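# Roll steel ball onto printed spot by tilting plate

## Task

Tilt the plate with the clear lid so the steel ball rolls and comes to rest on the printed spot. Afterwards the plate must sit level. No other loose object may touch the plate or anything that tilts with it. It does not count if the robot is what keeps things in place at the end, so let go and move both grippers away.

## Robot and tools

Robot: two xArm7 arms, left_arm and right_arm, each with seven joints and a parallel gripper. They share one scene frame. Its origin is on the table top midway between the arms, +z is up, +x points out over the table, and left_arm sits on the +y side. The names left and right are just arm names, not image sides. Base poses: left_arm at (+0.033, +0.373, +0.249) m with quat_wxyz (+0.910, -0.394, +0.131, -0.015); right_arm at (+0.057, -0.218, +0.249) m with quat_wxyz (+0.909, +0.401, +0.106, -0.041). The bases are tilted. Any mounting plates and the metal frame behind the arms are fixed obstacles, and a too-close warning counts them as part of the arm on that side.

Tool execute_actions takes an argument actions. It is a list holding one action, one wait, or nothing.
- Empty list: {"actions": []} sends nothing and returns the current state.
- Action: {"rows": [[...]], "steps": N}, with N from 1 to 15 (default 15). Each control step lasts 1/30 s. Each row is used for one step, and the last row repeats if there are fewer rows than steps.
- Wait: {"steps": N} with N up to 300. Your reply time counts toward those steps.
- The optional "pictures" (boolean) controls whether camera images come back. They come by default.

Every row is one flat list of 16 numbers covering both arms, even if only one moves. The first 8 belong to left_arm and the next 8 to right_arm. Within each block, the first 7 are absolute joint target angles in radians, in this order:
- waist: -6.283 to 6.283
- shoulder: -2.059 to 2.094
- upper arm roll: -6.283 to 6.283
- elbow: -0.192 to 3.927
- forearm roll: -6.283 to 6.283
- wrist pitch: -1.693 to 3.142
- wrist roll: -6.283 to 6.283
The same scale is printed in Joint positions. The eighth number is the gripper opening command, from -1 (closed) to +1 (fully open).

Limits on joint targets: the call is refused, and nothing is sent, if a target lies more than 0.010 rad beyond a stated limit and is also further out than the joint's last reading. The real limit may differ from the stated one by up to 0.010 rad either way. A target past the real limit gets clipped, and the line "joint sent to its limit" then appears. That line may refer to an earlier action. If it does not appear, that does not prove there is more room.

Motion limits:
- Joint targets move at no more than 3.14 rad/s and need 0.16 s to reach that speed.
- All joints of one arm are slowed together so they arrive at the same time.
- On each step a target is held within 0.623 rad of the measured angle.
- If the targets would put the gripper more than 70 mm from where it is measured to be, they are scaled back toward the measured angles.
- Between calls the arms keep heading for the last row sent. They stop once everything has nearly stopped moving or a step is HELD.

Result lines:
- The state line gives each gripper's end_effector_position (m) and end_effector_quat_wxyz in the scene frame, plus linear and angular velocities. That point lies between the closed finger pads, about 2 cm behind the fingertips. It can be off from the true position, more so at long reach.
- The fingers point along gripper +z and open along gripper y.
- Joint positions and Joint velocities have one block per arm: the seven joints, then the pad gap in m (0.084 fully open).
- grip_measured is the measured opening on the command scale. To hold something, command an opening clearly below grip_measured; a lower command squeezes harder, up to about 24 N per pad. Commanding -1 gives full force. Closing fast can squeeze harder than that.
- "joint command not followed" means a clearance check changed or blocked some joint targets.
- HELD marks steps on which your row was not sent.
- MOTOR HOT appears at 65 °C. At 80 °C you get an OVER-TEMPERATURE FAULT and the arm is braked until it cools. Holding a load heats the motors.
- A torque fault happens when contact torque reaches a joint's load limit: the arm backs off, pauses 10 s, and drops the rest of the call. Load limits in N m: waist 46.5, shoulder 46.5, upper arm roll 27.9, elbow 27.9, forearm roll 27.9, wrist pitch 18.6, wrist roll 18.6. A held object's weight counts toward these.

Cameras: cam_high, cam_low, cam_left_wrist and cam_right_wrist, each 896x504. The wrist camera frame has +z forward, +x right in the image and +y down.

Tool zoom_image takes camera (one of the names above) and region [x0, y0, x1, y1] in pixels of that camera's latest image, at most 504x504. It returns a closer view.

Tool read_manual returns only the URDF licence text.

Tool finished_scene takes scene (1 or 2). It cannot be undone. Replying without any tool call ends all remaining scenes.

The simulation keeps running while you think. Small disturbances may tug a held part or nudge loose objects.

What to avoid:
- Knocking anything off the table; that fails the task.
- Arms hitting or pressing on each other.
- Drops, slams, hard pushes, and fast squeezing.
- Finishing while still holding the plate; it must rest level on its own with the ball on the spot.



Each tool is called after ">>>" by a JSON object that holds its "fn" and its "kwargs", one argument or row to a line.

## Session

>>> {"fn": "execute_actions", "kwargs": {
  "actions": []
}}

Scene clock: 0.00 s of 4800.00 s.
left_arm: end_effector_position=(+0.4045, +0.2053, +0.3544) grip_measured=+1.00 end_effector_quat_wxyz=(+0.084, -0.534, +0.841, +0.012) end_effector_velocity=(-0.000, -0.000, +0.000) end_effector_angular_velocity=(-0.000, -0.001, -0.003) | right_arm: end_effector_position=(+0.2668, -0.0345, +0.3179) grip_measured=+1.00 end_effector_quat_wxyz=(-0.061, +0.913, +0.119, -0.386) end_effector_velocity=(+0.000, -0.000, -0.000) end_effector_angular_velocity=(+0.000, -0.000, -0.001)
Joint positions: left_arm=[-0.82   0.577 -0.157  1.13   0.886  1.402  0.475  0.084] | right_arm=[ 0.797  0.767  0.033  1.148 -0.026  1.327  0.858  0.084]
Joint velocities: left_arm=[-0.001  0.    -0.001  0.     0.001 -0.     0.001 -0.   ] | right_arm=[-0.001 -0.     0.     0.    -0.001 -0.    -0.     0.   ]

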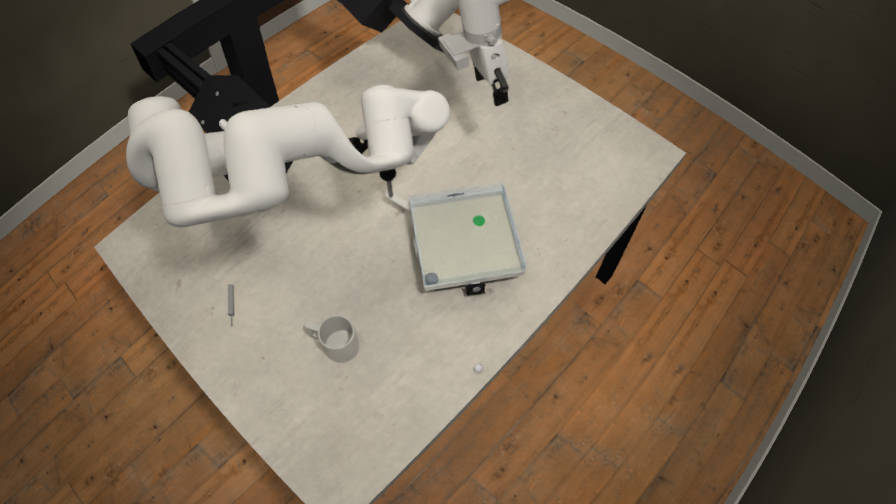

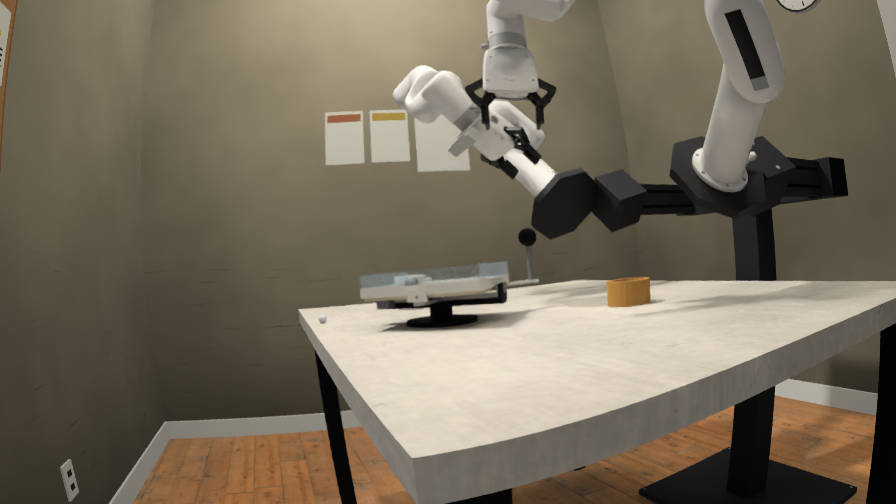

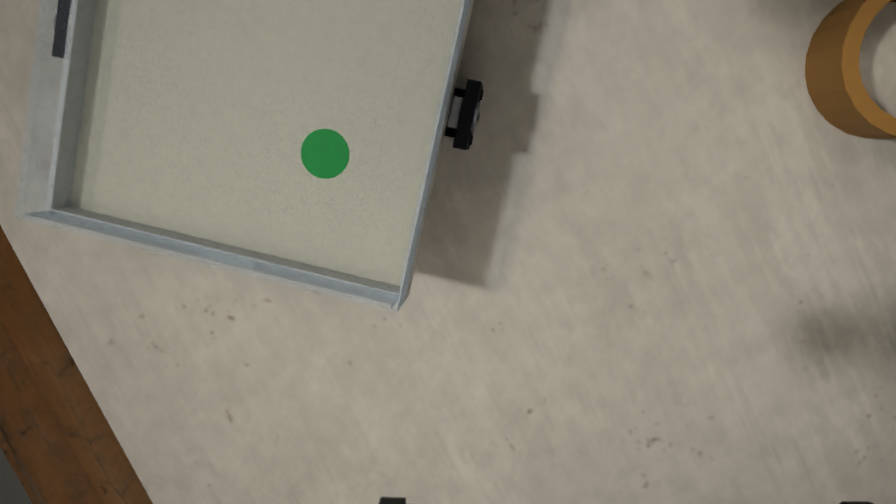

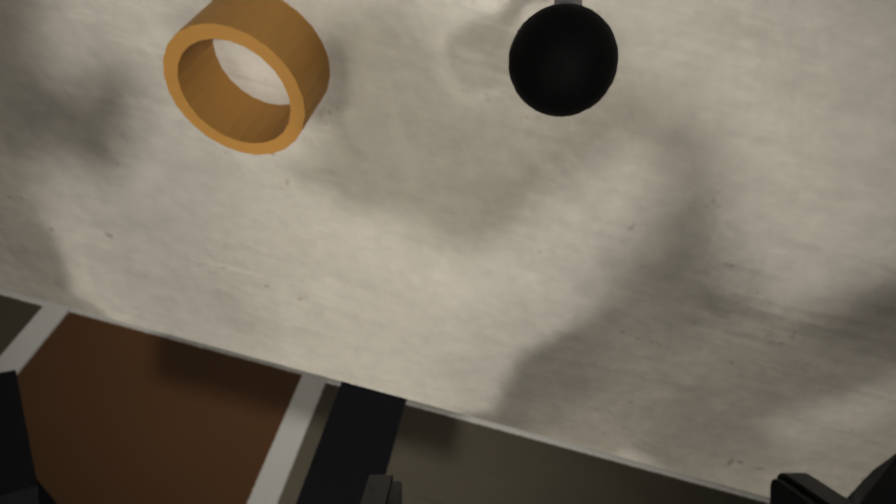

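>>> {"fn": "zoom_image", "kwargs": {
  "camera": "cam_high",
  "region": [330, 120, 550, 320]
}}

>>> {"fn": "zoom_image", "kwargs": {
  "camera": "cam_low",
  "region": [340, 210, 580, 340]
}}

Region (330, 120, 550, 320) of cam_high's 896x504 image, scaled by 2.291, with more detail than that image has; it fills the top 458 rows of this view, and the rest is white.

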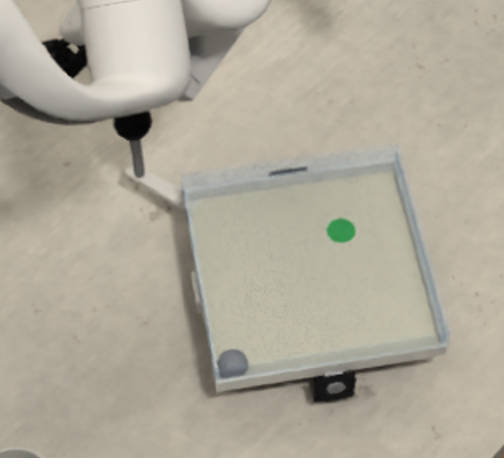

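Region (340, 210, 580, 340) of cam_low's 896x504 image, scaled by 2.100, with more detail than that image has; it fills the top 273 rows of this view, and the rest is white.

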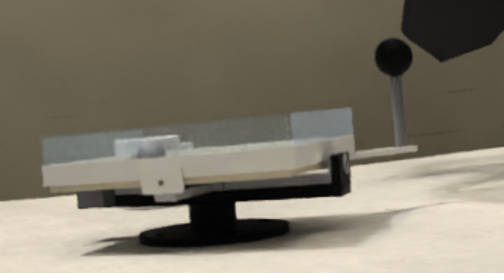

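>>> {"fn": "execute_actions", "kwargs": {
  "actions": [
    {"rows": [[-0.82,0.25,-0.157,1.13,0.886,1.402,0.475,1, 1.0415,0.7934,0.0,0.9111,-0.7651,0.9375,1.5518,1]], "steps": 15}
  ],
  "pictures": false
}}

>>> {"fn": "execute_actions", "kwargs": {
  "actions": [
    {"steps": 20}
  ]
}}

Scene clock: 120.50 s of 4800.00 s.
left_arm: end_effector_position=(+0.4742, +0.2718, +0.4624) grip_measured=+1.00 end_effector_quat_wxyz=(+0.076, -0.623, +0.772, -0.097) end_effector_velocity=(+0.025, +0.051, +0.056) end_effector_angular_velocity=(-0.109, -0.065, +0.109) | right_arm: end_effector_position=(+0.2922, -0.0083, +0.2504) grip_measured=+1.00 end_effector_quat_wxyz=(+0.005, +0.998, +0.064, -0.017) end_effector_velocity=(+0.049, +0.028, -0.004) end_effector_angular_velocity=(+0.141, -0.361, -0.097)
Joint positions: left_arm=[-0.82   0.265 -0.157  1.133  0.886  1.402  0.475  0.084] | right_arm=[ 1.033  0.793  0.003  0.92  -0.728  0.954  1.519  0.084]
Joint velocities: left_arm=[-0.001 -0.192 -0.002 -0.025 -0.002 -0.    -0.    -0.   ] | right_arm=[ 0.085 -0.008 -0.063 -0.072 -0.416 -0.19   0.374  0.   ]
Steps of this call (steps 1 to 90: nothing new was sent; then 117.00 s passed at rest; steps 91 to 105: all 15 steps of this action). Readings (joint positions):
91: left_arm=[-0.820 0.577 -0.157 1.130 0.886 1.402 0.475] | right_arm=[0.797 0.767 0.033 1.148 -0.026 1.327 0.859]
92: left_arm=[-0.820 0.573 -0.157 1.129 0.886 1.402 0.475] | right_arm=[0.799 0.767 0.032 1.147 -0.031 1.323 0.865]
94: left_arm=[-0.820 0.537 -0.156 1.124 0.886 1.402 0.475] | right_arm=[0.816 0.768 0.028 1.131 -0.078 1.293 0.912]
98: left_arm=[-0.820 0.414 -0.157 1.133 0.886 1.402 0.475] | right_arm=[0.919 0.780 0.016 1.030 -0.356 1.132 1.185]
105: the state above

Scene clock: 121.17 s of 4800.00 s.
left_arm: end_effector_position=(+0.4760, +0.2760, +0.4660) grip_measured=+1.00 end_effector_quat_wxyz=(+0.076, -0.627, +0.769, -0.101) end_effector_velocity=(+0.001, +0.001, +0.000) end_effector_angular_velocity=(-0.001, +0.000, +0.002) | right_arm: end_effector_position=(+0.2944, -0.0056, +0.2500) grip_measured=+1.00 end_effector_quat_wxyz=(+0.000, +0.998, +0.062, -0.000) end_effector_velocity=(-0.000, -0.000, -0.000) end_effector_angular_velocity=(-0.000, +0.000, -0.000)
Joint positions: left_arm=[-0.82   0.25  -0.157  1.13   0.886  1.402  0.475  0.084] | right_arm=[ 1.041  0.793 -0.     0.911 -0.765  0.938  1.552  0.084]
Joint velocities: left_arm=[ 0.    -0.001  0.001  0.001 -0.    -0.001  0.001 -0.   ] | right_arm=[ 0.     0.    -0.    -0.001  0.    -0.     0.001  0.   ]
Steps of this call (steps 1 to 20: the robot went on to your last target). Readings (joint positions):
1: left_arm=[-0.820 0.260 -0.157 1.132 0.886 1.402 0.475] | right_arm=[1.035 0.793 0.001 0.918 -0.740 0.949 1.529]
2: left_arm=[-0.820 0.258 -0.157 1.130 0.886 1.402 0.475] | right_arm=[1.036 0.793 -0.000 0.917 -0.747 0.945 1.536]
4: left_arm=[-0.820 0.255 -0.157 1.129 0.886 1.402 0.475] | right_arm=[1.038 0.793 -0.001 0.915 -0.756 0.941 1.544]
8: left_arm=[-0.820 0.253 -0.157 1.129 0.886 1.402 0.475] | right_arm=[1.040 0.793 -0.001 0.912 -0.763 0.938 1.550]
20: the state above

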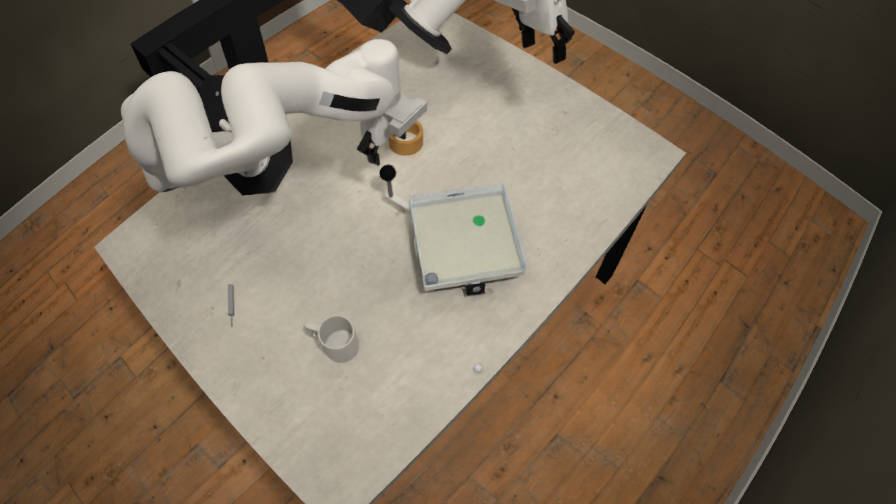

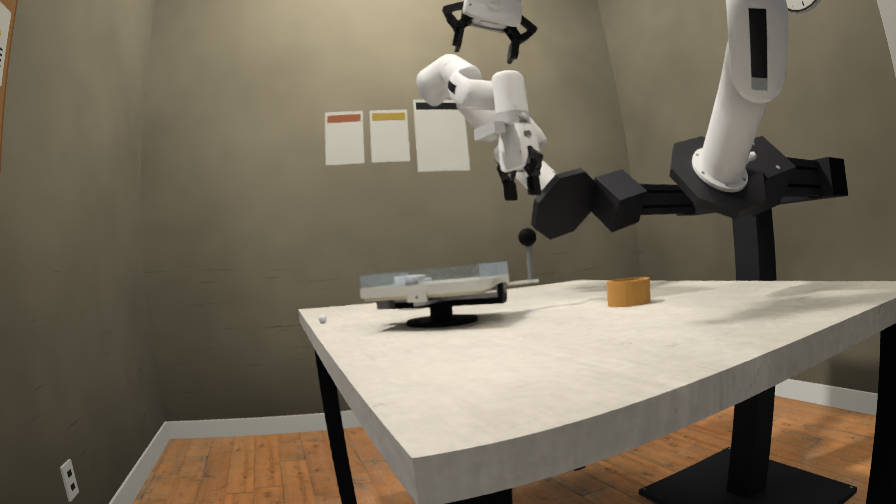

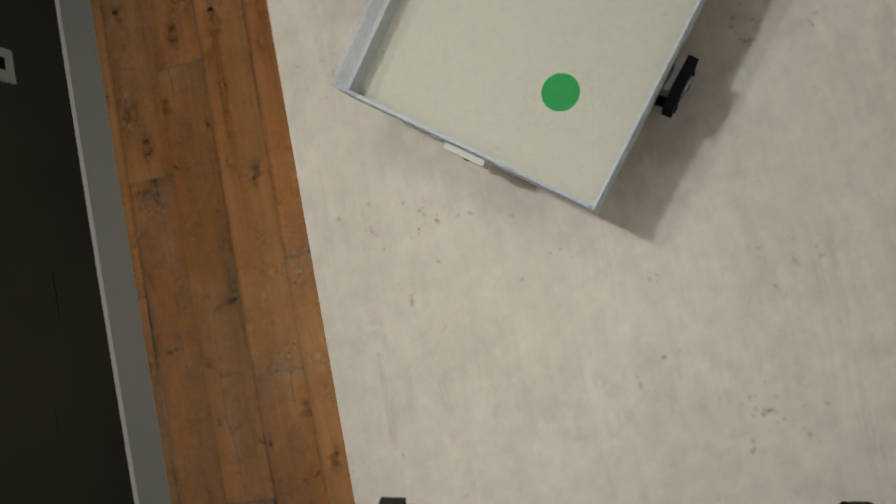

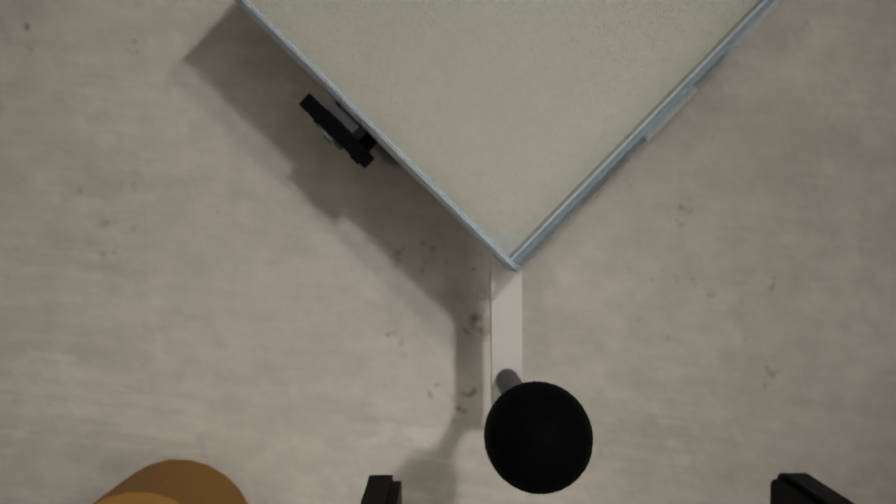

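>>> {"fn": "execute_actions", "kwargs": {
  "actions": []
}}

Scene clock: 160.27 s of 4800.00 s.
left_arm: end_effector_position=(+0.4760, +0.2761, +0.4661) grip_measured=+1.00 end_effector_quat_wxyz=(+0.076, -0.627, +0.769, -0.101) end_effector_velocity=(+0.000, +0.000, -0.000) end_effector_angular_velocity=(+0.001, -0.000, +0.001) | right_arm: end_effector_position=(+0.2943, -0.0056, +0.2500) grip_measured=+1.00 end_effector_quat_wxyz=(+0.000, +0.998, +0.062, -0.000) end_effector_velocity=(+0.000, +0.001, +0.000) end_effector_angular_velocity=(+0.002, -0.001, +0.000)
Joint positions: left_arm=[-0.82   0.25  -0.157  1.13   0.886  1.402  0.475  0.084] | right_arm=[ 1.041  0.793  0.     0.911 -0.765  0.937  1.552  0.084]
Joint velocities: left_arm=[-0.    -0.     0.001  0.     0.001  0.001 -0.    -0.   ] | right_arm=[ 0.     0.     0.     0.001 -0.001 -0.001  0.     0.   ]
Steps of this call (steps 1 to 15: the robot went on to your last target; steps 16 to 90: nothing new was sent; then 36.10 s passed at rest). Readings (joint positions):
1: left_arm=[-0.820 0.250 -0.157 1.130 0.886 1.402 0.475] | right_arm=[1.041 0.793 -0.000 0.911 -0.765 0.938 1.552]
2: left_arm=[-0.820 0.250 -0.157 1.130 0.886 1.402 0.475] | right_arm=[1.041 0.793 -0.000 0.911 -0.765 0.938 1.552]
4: left_arm=[-0.820 0.250 -0.157 1.130 0.886 1.402 0.475] | right_arm=[1.041 0.793 -0.000 0.911 -0.765 0.938 1.552]
8: left_arm=[-0.820 0.250 -0.157 1.130 0.886 1.402 0.475] | right_arm=[1.041 0.793 -0.000 0.911 -0.765 0.938 1.552]
90: the state above
All arms were judged still, so your last target was given up. Only a new action makes them travel on or press farther. Fingers that are still opening or closing keep moving.

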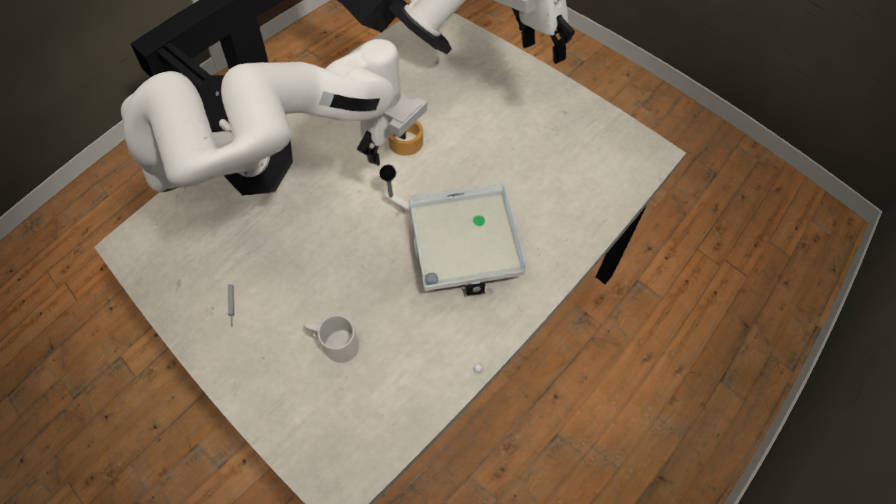

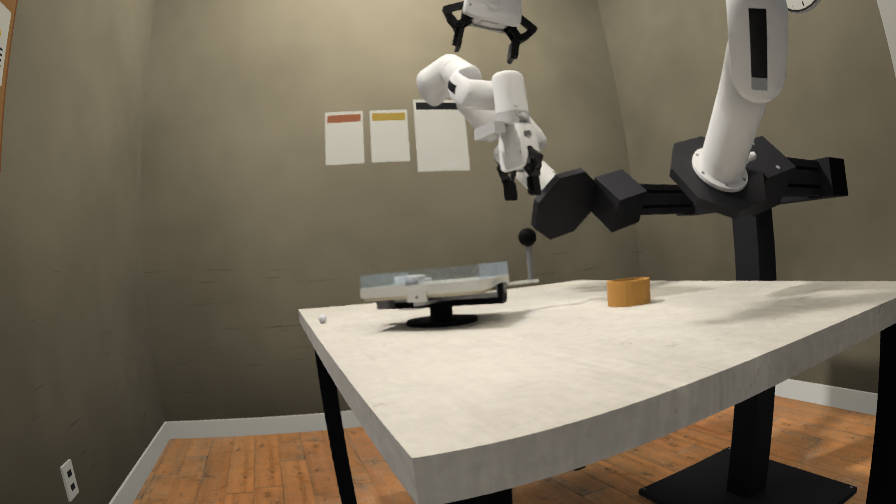

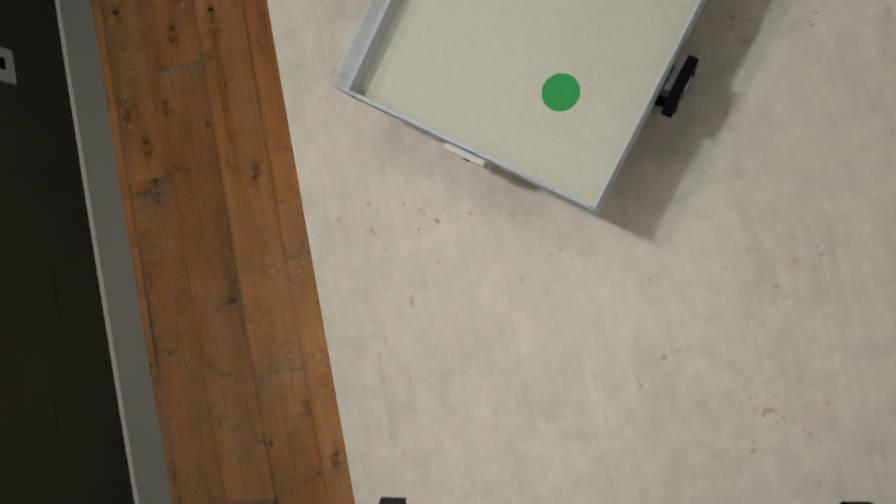

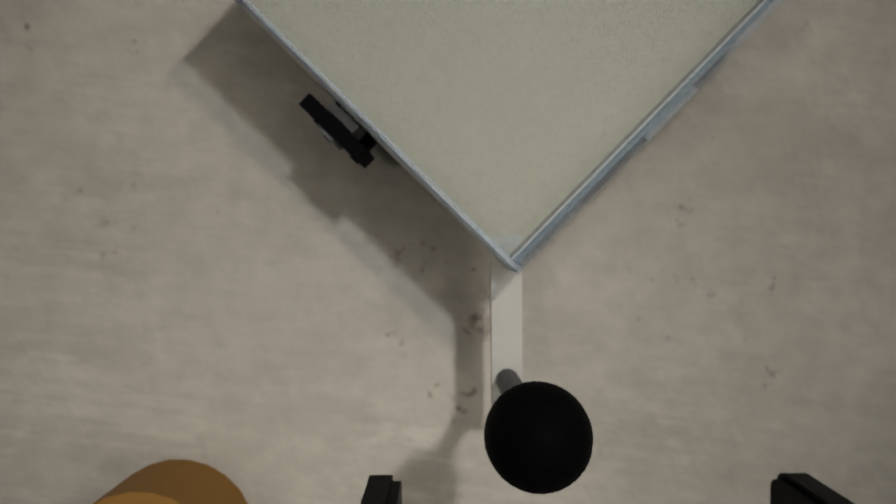

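>>> {"fn": "execute_actions", "kwargs": {
  "actions": [
    {"rows": [[-0.82,0.25,-0.157,1.13,0.886,1.402,0.475,1,1.02,0.814,0.0,0.908,-0.80,0.920,1.573,1],[-0.82,0.25,-0.157,1.13,0.886,1.402,0.475,1,0.998,0.835,0.0,0.905,-0.836,0.903,1.595,1],[-0.82,0.25,-0.157,1.13,0.886,1.402,0.475,1,0.976,0.856,0.0,0.902,-0.871,0.886,1.617,1],[-0.82,0.25,-0.157,1.13,0.886,1.402,0.475,1,0.954,0.8772,0.0,0.8991,-0.9068,0.869,1.6383,1],[-0.82,0.25,-0.157,1.13,0.886,1.402,0.475,1,0.954,0.8772,0.0,0.8991,-0.9068,0.869,1.6383,1],[-0.82,0.25,-0.157,1.13,0.886,1.402,0.475,1,0.93,0.901,0.0,0.903,-0.946,0.858,1.660,1],[-0.82,0.25,-0.157,1.13,0.886,1.402,0.475,1,0.906,0.924,0.0,0.906,-0.984,0.848,1.682,1],[-0.82,0.25,-0.157,1.13,0.886,1.402,0.475,1,0.881,0.948,0.0,0.910,-1.023,0.837,1.704,1],[-0.82,0.25,-0.157,1.13,0.886,1.402,0.475,1,0.857,0.9714,0.0,0.9136,-1.062,0.8262,1.7266,1]], "steps": 15}
  ],
  "pictures": false
}}

>>> {"fn": "execute_actions", "kwargs": {
  "actions": [
    {"steps": 10}
  ]
}}

Scene clock: 185.77 s of 4800.00 s.
left_arm: end_effector_position=(+0.4760, +0.2761, +0.4661) grip_measured=+1.00 end_effector_quat_wxyz=(+0.076, -0.627, +0.769, -0.101) end_effector_velocity=(+0.000, +0.000, -0.000) end_effector_angular_velocity=(-0.000, +0.001, +0.001) | right_arm: end_effector_position=(+0.2927, -0.0079, +0.1595) grip_measured=+1.00 end_effector_quat_wxyz=(+0.003, +0.998, +0.062, -0.001) end_effector_velocity=(-0.007, +0.016, -0.049) end_effector_angular_velocity=(+0.054, -0.007, +0.012)
Joint positions: left_arm=[-0.82   0.25  -0.157  1.13   0.886  1.402  0.475  0.084] | right_arm=[ 0.868  0.962 -0.003  0.91  -1.042  0.833  1.715  0.084]
Joint velocities: left_arm=[ 0.001 -0.     0.001 -0.    -0.    -0.001 -0.    -0.   ] | right_arm=[-0.128  0.121  0.025  0.028 -0.225 -0.075  0.133  0.   ]
Steps of this call (steps 1 to 90: nothing new was sent; then 22.00 s passed at rest; steps 91 to 105: all 15 steps of this action). Readings (joint positions):
91: left_arm=[-0.820 0.250 -0.157 1.130 0.886 1.402 0.475] | right_arm=[1.041 0.794 0.000 0.911 -0.765 0.937 1.552]
92: left_arm=[-0.820 0.250 -0.157 1.130 0.886 1.402 0.475] | right_arm=[1.039 0.795 0.001 0.911 -0.770 0.935 1.555]
94: left_arm=[-0.820 0.250 -0.157 1.130 0.886 1.402 0.475] | right_arm=[1.024 0.810 0.002 0.911 -0.796 0.922 1.571]
98: left_arm=[-0.820 0.250 -0.157 1.130 0.886 1.402 0.475] | right_arm=[0.966 0.866 -0.001 0.902 -0.888 0.882 1.626]
105: the state above

Scene clock: 186.10 s of 4800.00 s.
left_arm: end_effector_position=(+0.4760, +0.2761, +0.4661) grip_measured=+1.00 end_effector_quat_wxyz=(+0.076, -0.627, +0.769, -0.101) end_effector_velocity=(-0.000, -0.000, +0.000) end_effector_angular_velocity=(-0.000, -0.001, -0.001) | right_arm: end_effector_position=(+0.2928, -0.0056, +0.1565) grip_measured=+1.00 end_effector_quat_wxyz=(-0.000, +0.998, +0.062, -0.000) end_effector_velocity=(-0.001, -0.002, -0.004) end_effector_angular_velocity=(-0.004, +0.002, +0.001)
Joint positions: left_arm=[-0.82   0.25  -0.157  1.13   0.886  1.402  0.475  0.084] | right_arm=[ 0.858  0.971  0.     0.914 -1.061  0.826  1.726  0.084]
Joint velocities: left_arm=[-0.     0.    -0.    -0.001  0.001 -0.001 -0.     0.   ] | right_arm=[-0.004  0.005 -0.003 -0.001 -0.007 -0.002  0.003  0.   ]
Steps of this call (steps 1 to 10: the robot went on to your last target). Readings (joint positions):
1: left_arm=[-0.820 0.250 -0.157 1.130 0.886 1.402 0.475] | right_arm=[0.864 0.965 -0.001 0.911 -1.048 0.831 1.718]
2: left_arm=[-0.820 0.250 -0.157 1.130 0.886 1.402 0.475] | right_arm=[0.862 0.966 -0.000 0.912 -1.052 0.829 1.721]
4: left_arm=[-0.820 0.250 -0.157 1.130 0.886 1.402 0.475] | right_arm=[0.860 0.968 0.001 0.914 -1.057 0.827 1.724]
8: left_arm=[-0.820 0.250 -0.157 1.130 0.886 1.402 0.475] | right_arm=[0.858 0.970 0.001 0.914 -1.061 0.826 1.726]
10: the state above

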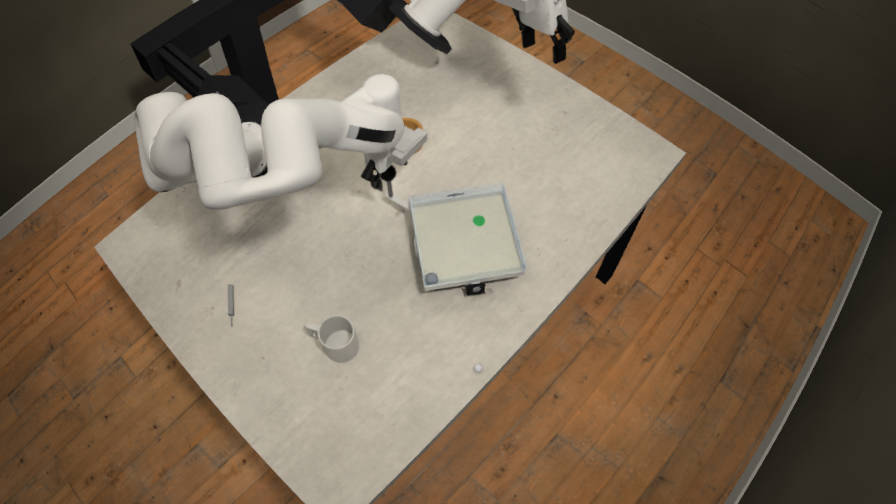

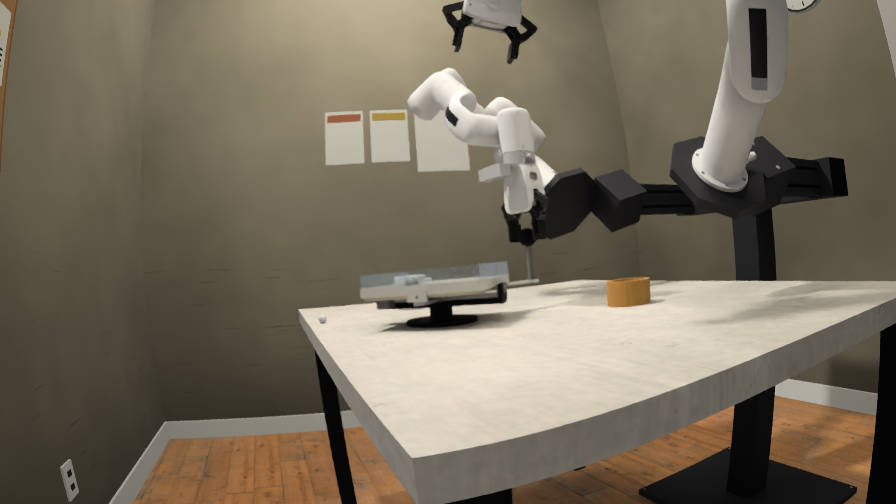

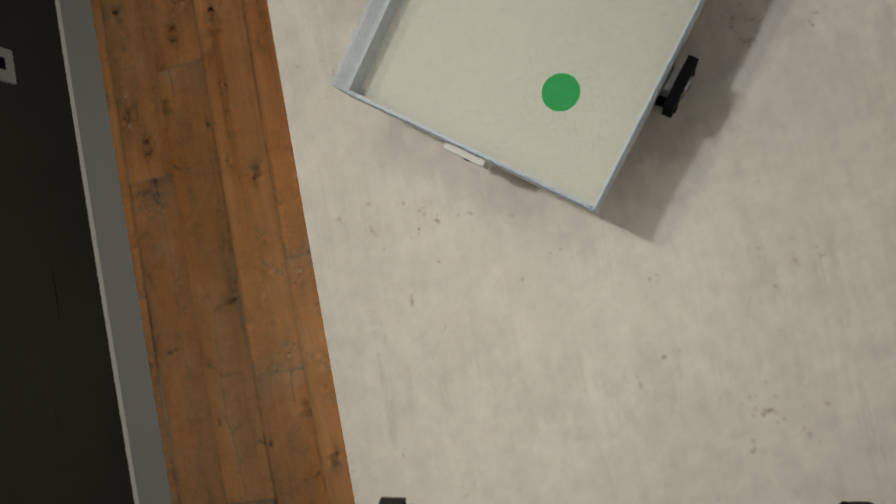

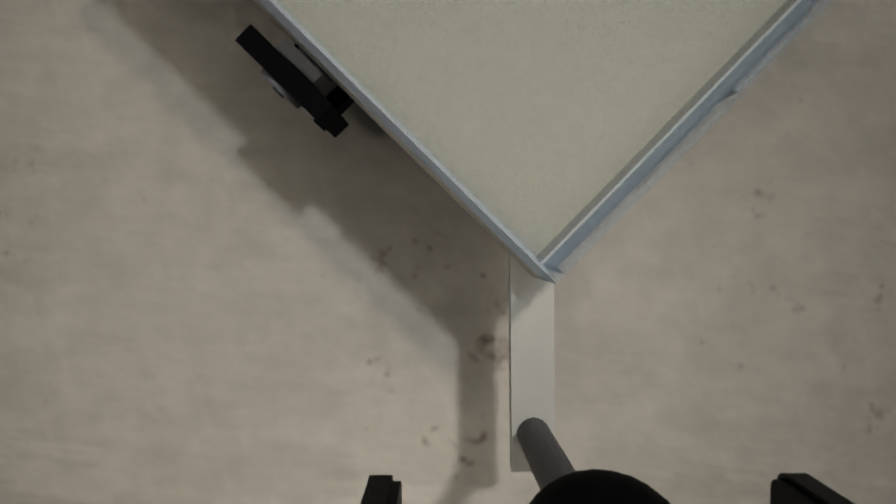

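Close the gripper slowly.

>>> {"fn": "execute_actions", "kwargs": {
  "actions": [
    {"rows": [[-0.82,0.25,-0.157,1.13,0.886,1.402,0.475,1,0.857,0.9714,0.0,0.9136,-1.062,0.8262,1.7266,0.85],[-0.82,0.25,-0.157,1.13,0.886,1.402,0.475,1,0.857,0.9714,0.0,0.9136,-1.062,0.8262,1.7266,0.7],[-0.82,0.25,-0.157,1.13,0.886,1.402,0.475,1,0.857,0.9714,0.0,0.9136,-1.062,0.8262,1.7266,0.55],[-0.82,0.25,-0.157,1.13,0.886,1.402,0.475,1,0.857,0.9714,0.0,0.9136,-1.062,0.8262,1.7266,0.4],[-0.82,0.25,-0.157,1.13,0.886,1.402,0.475,1,0.857,0.9714,0.0,0.9136,-1.062,0.8262,1.7266,0.28],[-0.82,0.25,-0.157,1.13,0.886,1.402,0.475,1,0.857,0.9714,0.0,0.9136,-1.062,0.8262,1.7266,0.18],[-0.82,0.25,-0.157,1.13,0.886,1.402,0.475,1,0.857,0.9714,0.0,0.9136,-1.062,0.8262,1.7266,0.1],[-0.82,0.25,-0.157,1.13,0.886,1.402,0.475,1,0.857,0.9714,0.0,0.9136,-1.062,0.8262,1.7266,0.04],[-0.82,0.25,-0.157,1.13,0.886,1.402,0.475,1,0.857,0.9714,0.0,0.9136,-1.062,0.8262,1.7266,-0.01],[-0.82,0.25,-0.157,1.13,0.886,1.402,0.475,1,0.857,0.9714,0.0,0.9136,-1.062,0.8262,1.7266,-0.05],[-0.82,0.25,-0.157,1.13,0.886,1.402,0.475,1,0.857,0.9714,0.0,0.9136,-1.062,0.8262,1.7266,-0.09],[-0.82,0.25,-0.157,1.13,0.886,1.402,0.475,1,0.857,0.9714,0.0,0.9136,-1.062,0.8262,1.7266,-0.12],[-0.82,0.25,-0.157,1.13,0.886,1.402,0.475,1,0.857,0.9714,0.0,0.9136,-1.062,0.8262,1.7266,-0.15],[-0.82,0.25,-0.157,1.13,0.886,1.402,0.475,1,0.857,0.9714,0.0,0.9136,-1.062,0.8262,1.7266,-0.18],[-0.82,0.25,-0.157,1.13,0.886,1.402,0.475,1,0.857,0.9714,0.0,0.9136,-1.062,0.8262,1.7266,-0.2]], "steps": 15}
  ],
  "pictures": false
}}

>>> {"fn": "execute_actions", "kwargs": {
  "actions": [
    {"steps": 12}
  ]
}}

>>> {"fn": "zoom_image", "kwargs": {
  "camera": "cam_high",
  "region": [330, 120, 550, 320]
}}

>>> {"fn": "zoom_image", "kwargs": {
  "camera": "cam_low",
  "region": [340, 200, 580, 340]
}}

Scene clock: 220.00 s of 4800.00 s.
left_arm: end_effector_position=(+0.4760, +0.2761, +0.4661) grip_measured=+1.00 end_effector_quat_wxyz=(+0.076, -0.627, +0.769, -0.101) end_effector_velocity=(+0.000, +0.000, +0.001) end_effector_angular_velocity=(-0.000, -0.001, +0.000) | right_arm: end_effector_position=(+0.2923, -0.0069, +0.1552) grip_measured=-0.12 end_effector_quat_wxyz=(+0.001, +0.998, +0.062, -0.001) end_effector_velocity=(+0.000, +0.000, -0.000) end_effector_angular_velocity=(+0.000, +0.000, -0.000)
Joint positions: left_arm=[-0.82   0.25  -0.157  1.13   0.886  1.402  0.475  0.084] | right_arm=[ 0.857  0.972 -0.001  0.912 -1.062  0.827  1.727  0.039]
Joint velocities: left_arm=[ 0.    -0.    -0.001  0.001  0.001  0.    -0.     0.   ] | right_arm=[-0.     0.001 -0.     0.001  0.    -0.001 -0.     0.   ]
Steps of this call (steps 1 to 30: the robot went on to your last target; steps 31 to 100: nothing new was sent; then 30.07 s passed at rest; steps 101 to 115: all 15 steps of this action). Readings (joint positions):
101: left_arm=[-0.820 0.250 -0.157 1.130 0.886 1.402 0.475] | right_arm=[0.857 0.971 0.000 0.914 -1.062 0.826 1.727]
102: left_arm=[-0.820 0.250 -0.157 1.130 0.886 1.402 0.475] | right_arm=[0.857 0.971 0.000 0.914 -1.062 0.826 1.727]
104: left_arm=[-0.820 0.250 -0.157 1.130 0.886 1.402 0.475] | right_arm=[0.857 0.971 0.000 0.914 -1.062 0.826 1.727]
108: left_arm=[-0.820 0.250 -0.157 1.130 0.886 1.402 0.475] | right_arm=[0.857 0.971 -0.000 0.914 -1.062 0.826 1.727]
115: the state above

Scene clock: 220.40 s of 4800.00 s.
left_arm: end_effector_position=(+0.4760, +0.2761, +0.4661) grip_measured=+1.00 end_effector_quat_wxyz=(+0.076, -0.627, +0.769, -0.101) end_effector_velocity=(+0.000, -0.000, +0.000) end_effector_angular_velocity=(-0.001, -0.000, +0.000) | right_arm: end_effector_position=(+0.2924, -0.0064, +0.1556) grip_measured=-0.12 end_effector_quat_wxyz=(+0.001, +0.998, +0.062, -0.001) end_effector_velocity=(+0.000, +0.000, +0.000) end_effector_angular_velocity=(+0.001, -0.000, -0.000)
Joint positions: left_arm=[-0.82   0.25  -0.157  1.13   0.886  1.402  0.475  0.084] | right_arm=[ 0.857  0.972 -0.     0.913 -1.062  0.827  1.727  0.039]
Joint velocities: left_arm=[-0.     0.    -0.     0.001 -0.    -0.    -0.     0.   ] | right_arm=[-0.    -0.    -0.     0.001 -0.    -0.001 -0.     0.   ]
Steps of this call (steps 1 to 12: the robot went on to your last target). Readings (joint positions):
1: left_arm=[-0.820 0.250 -0.157 1.130 0.886 1.402 0.475] | right_arm=[0.857 0.972 -0.001 0.912 -1.062 0.827 1.727]
2: left_arm=[-0.820 0.250 -0.157 1.130 0.886 1.402 0.475] | right_arm=[0.857 0.972 -0.001 0.912 -1.062 0.827 1.727]
4: left_arm=[-0.820 0.250 -0.157 1.130 0.886 1.402 0.475] | right_arm=[0.857 0.972 -0.001 0.912 -1.062 0.827 1.727]
8: left_arm=[-0.820 0.250 -0.157 1.130 0.886 1.402 0.475] | right_arm=[0.857 0.972 -0.000 0.913 -1.062 0.827 1.727]
12: the state above

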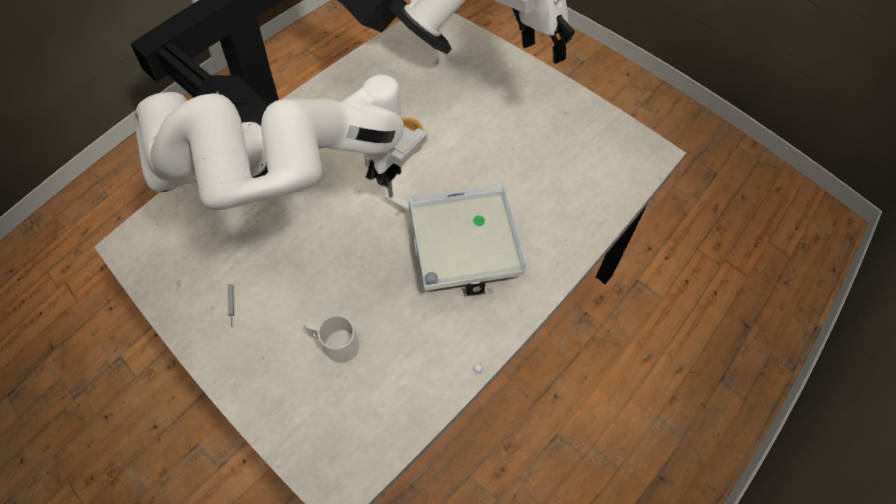

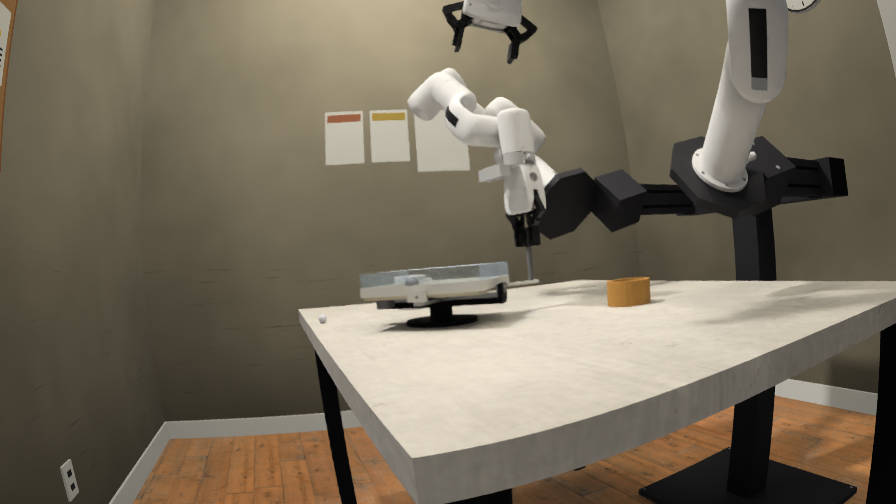

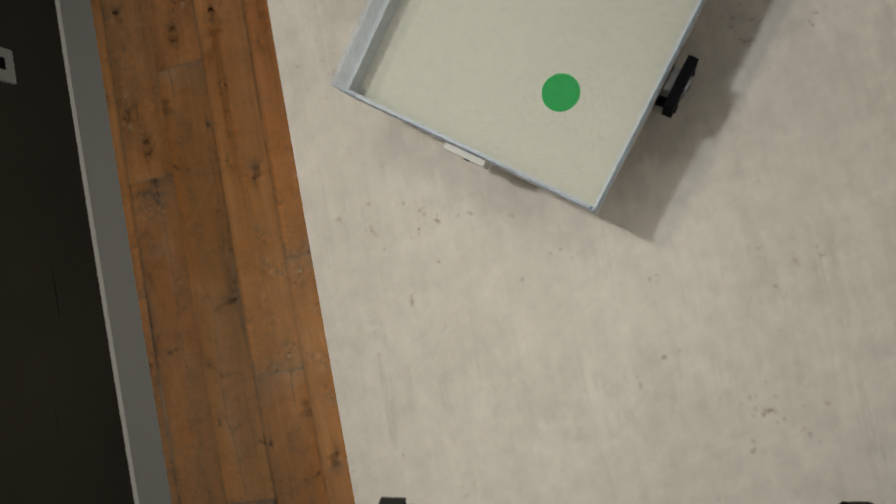

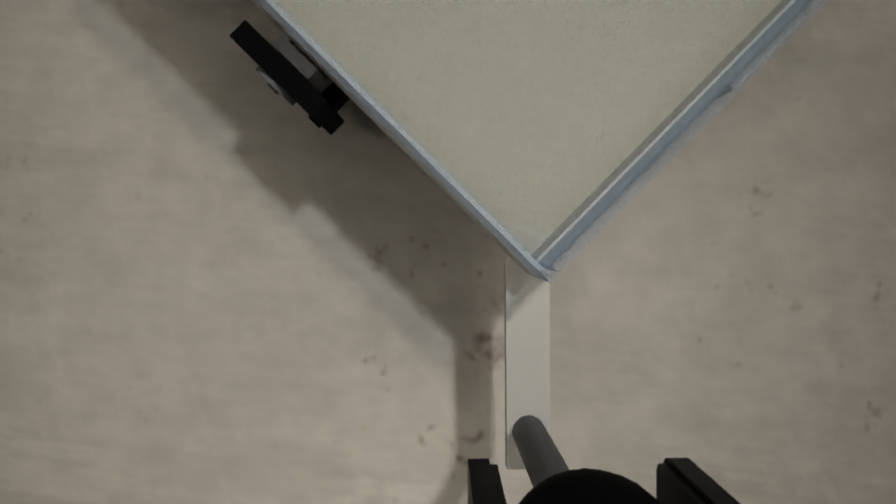

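Region (330, 120, 550, 320) of cam_high's 896x504 image, scaled by 2.291, with more detail than that image has; it fills the top 458 rows of this view, and the rest is white.

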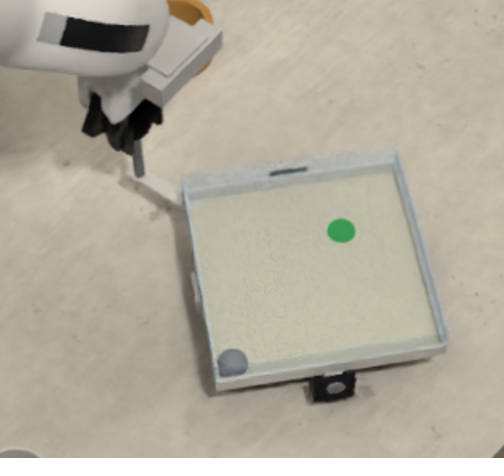

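Region (340, 200, 580, 340) of cam_low's 896x504 image, scaled by 2.100, with more detail than that image has; it fills the top 294 rows of this view, and the rest is white.

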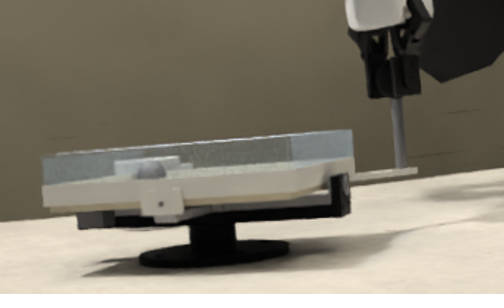

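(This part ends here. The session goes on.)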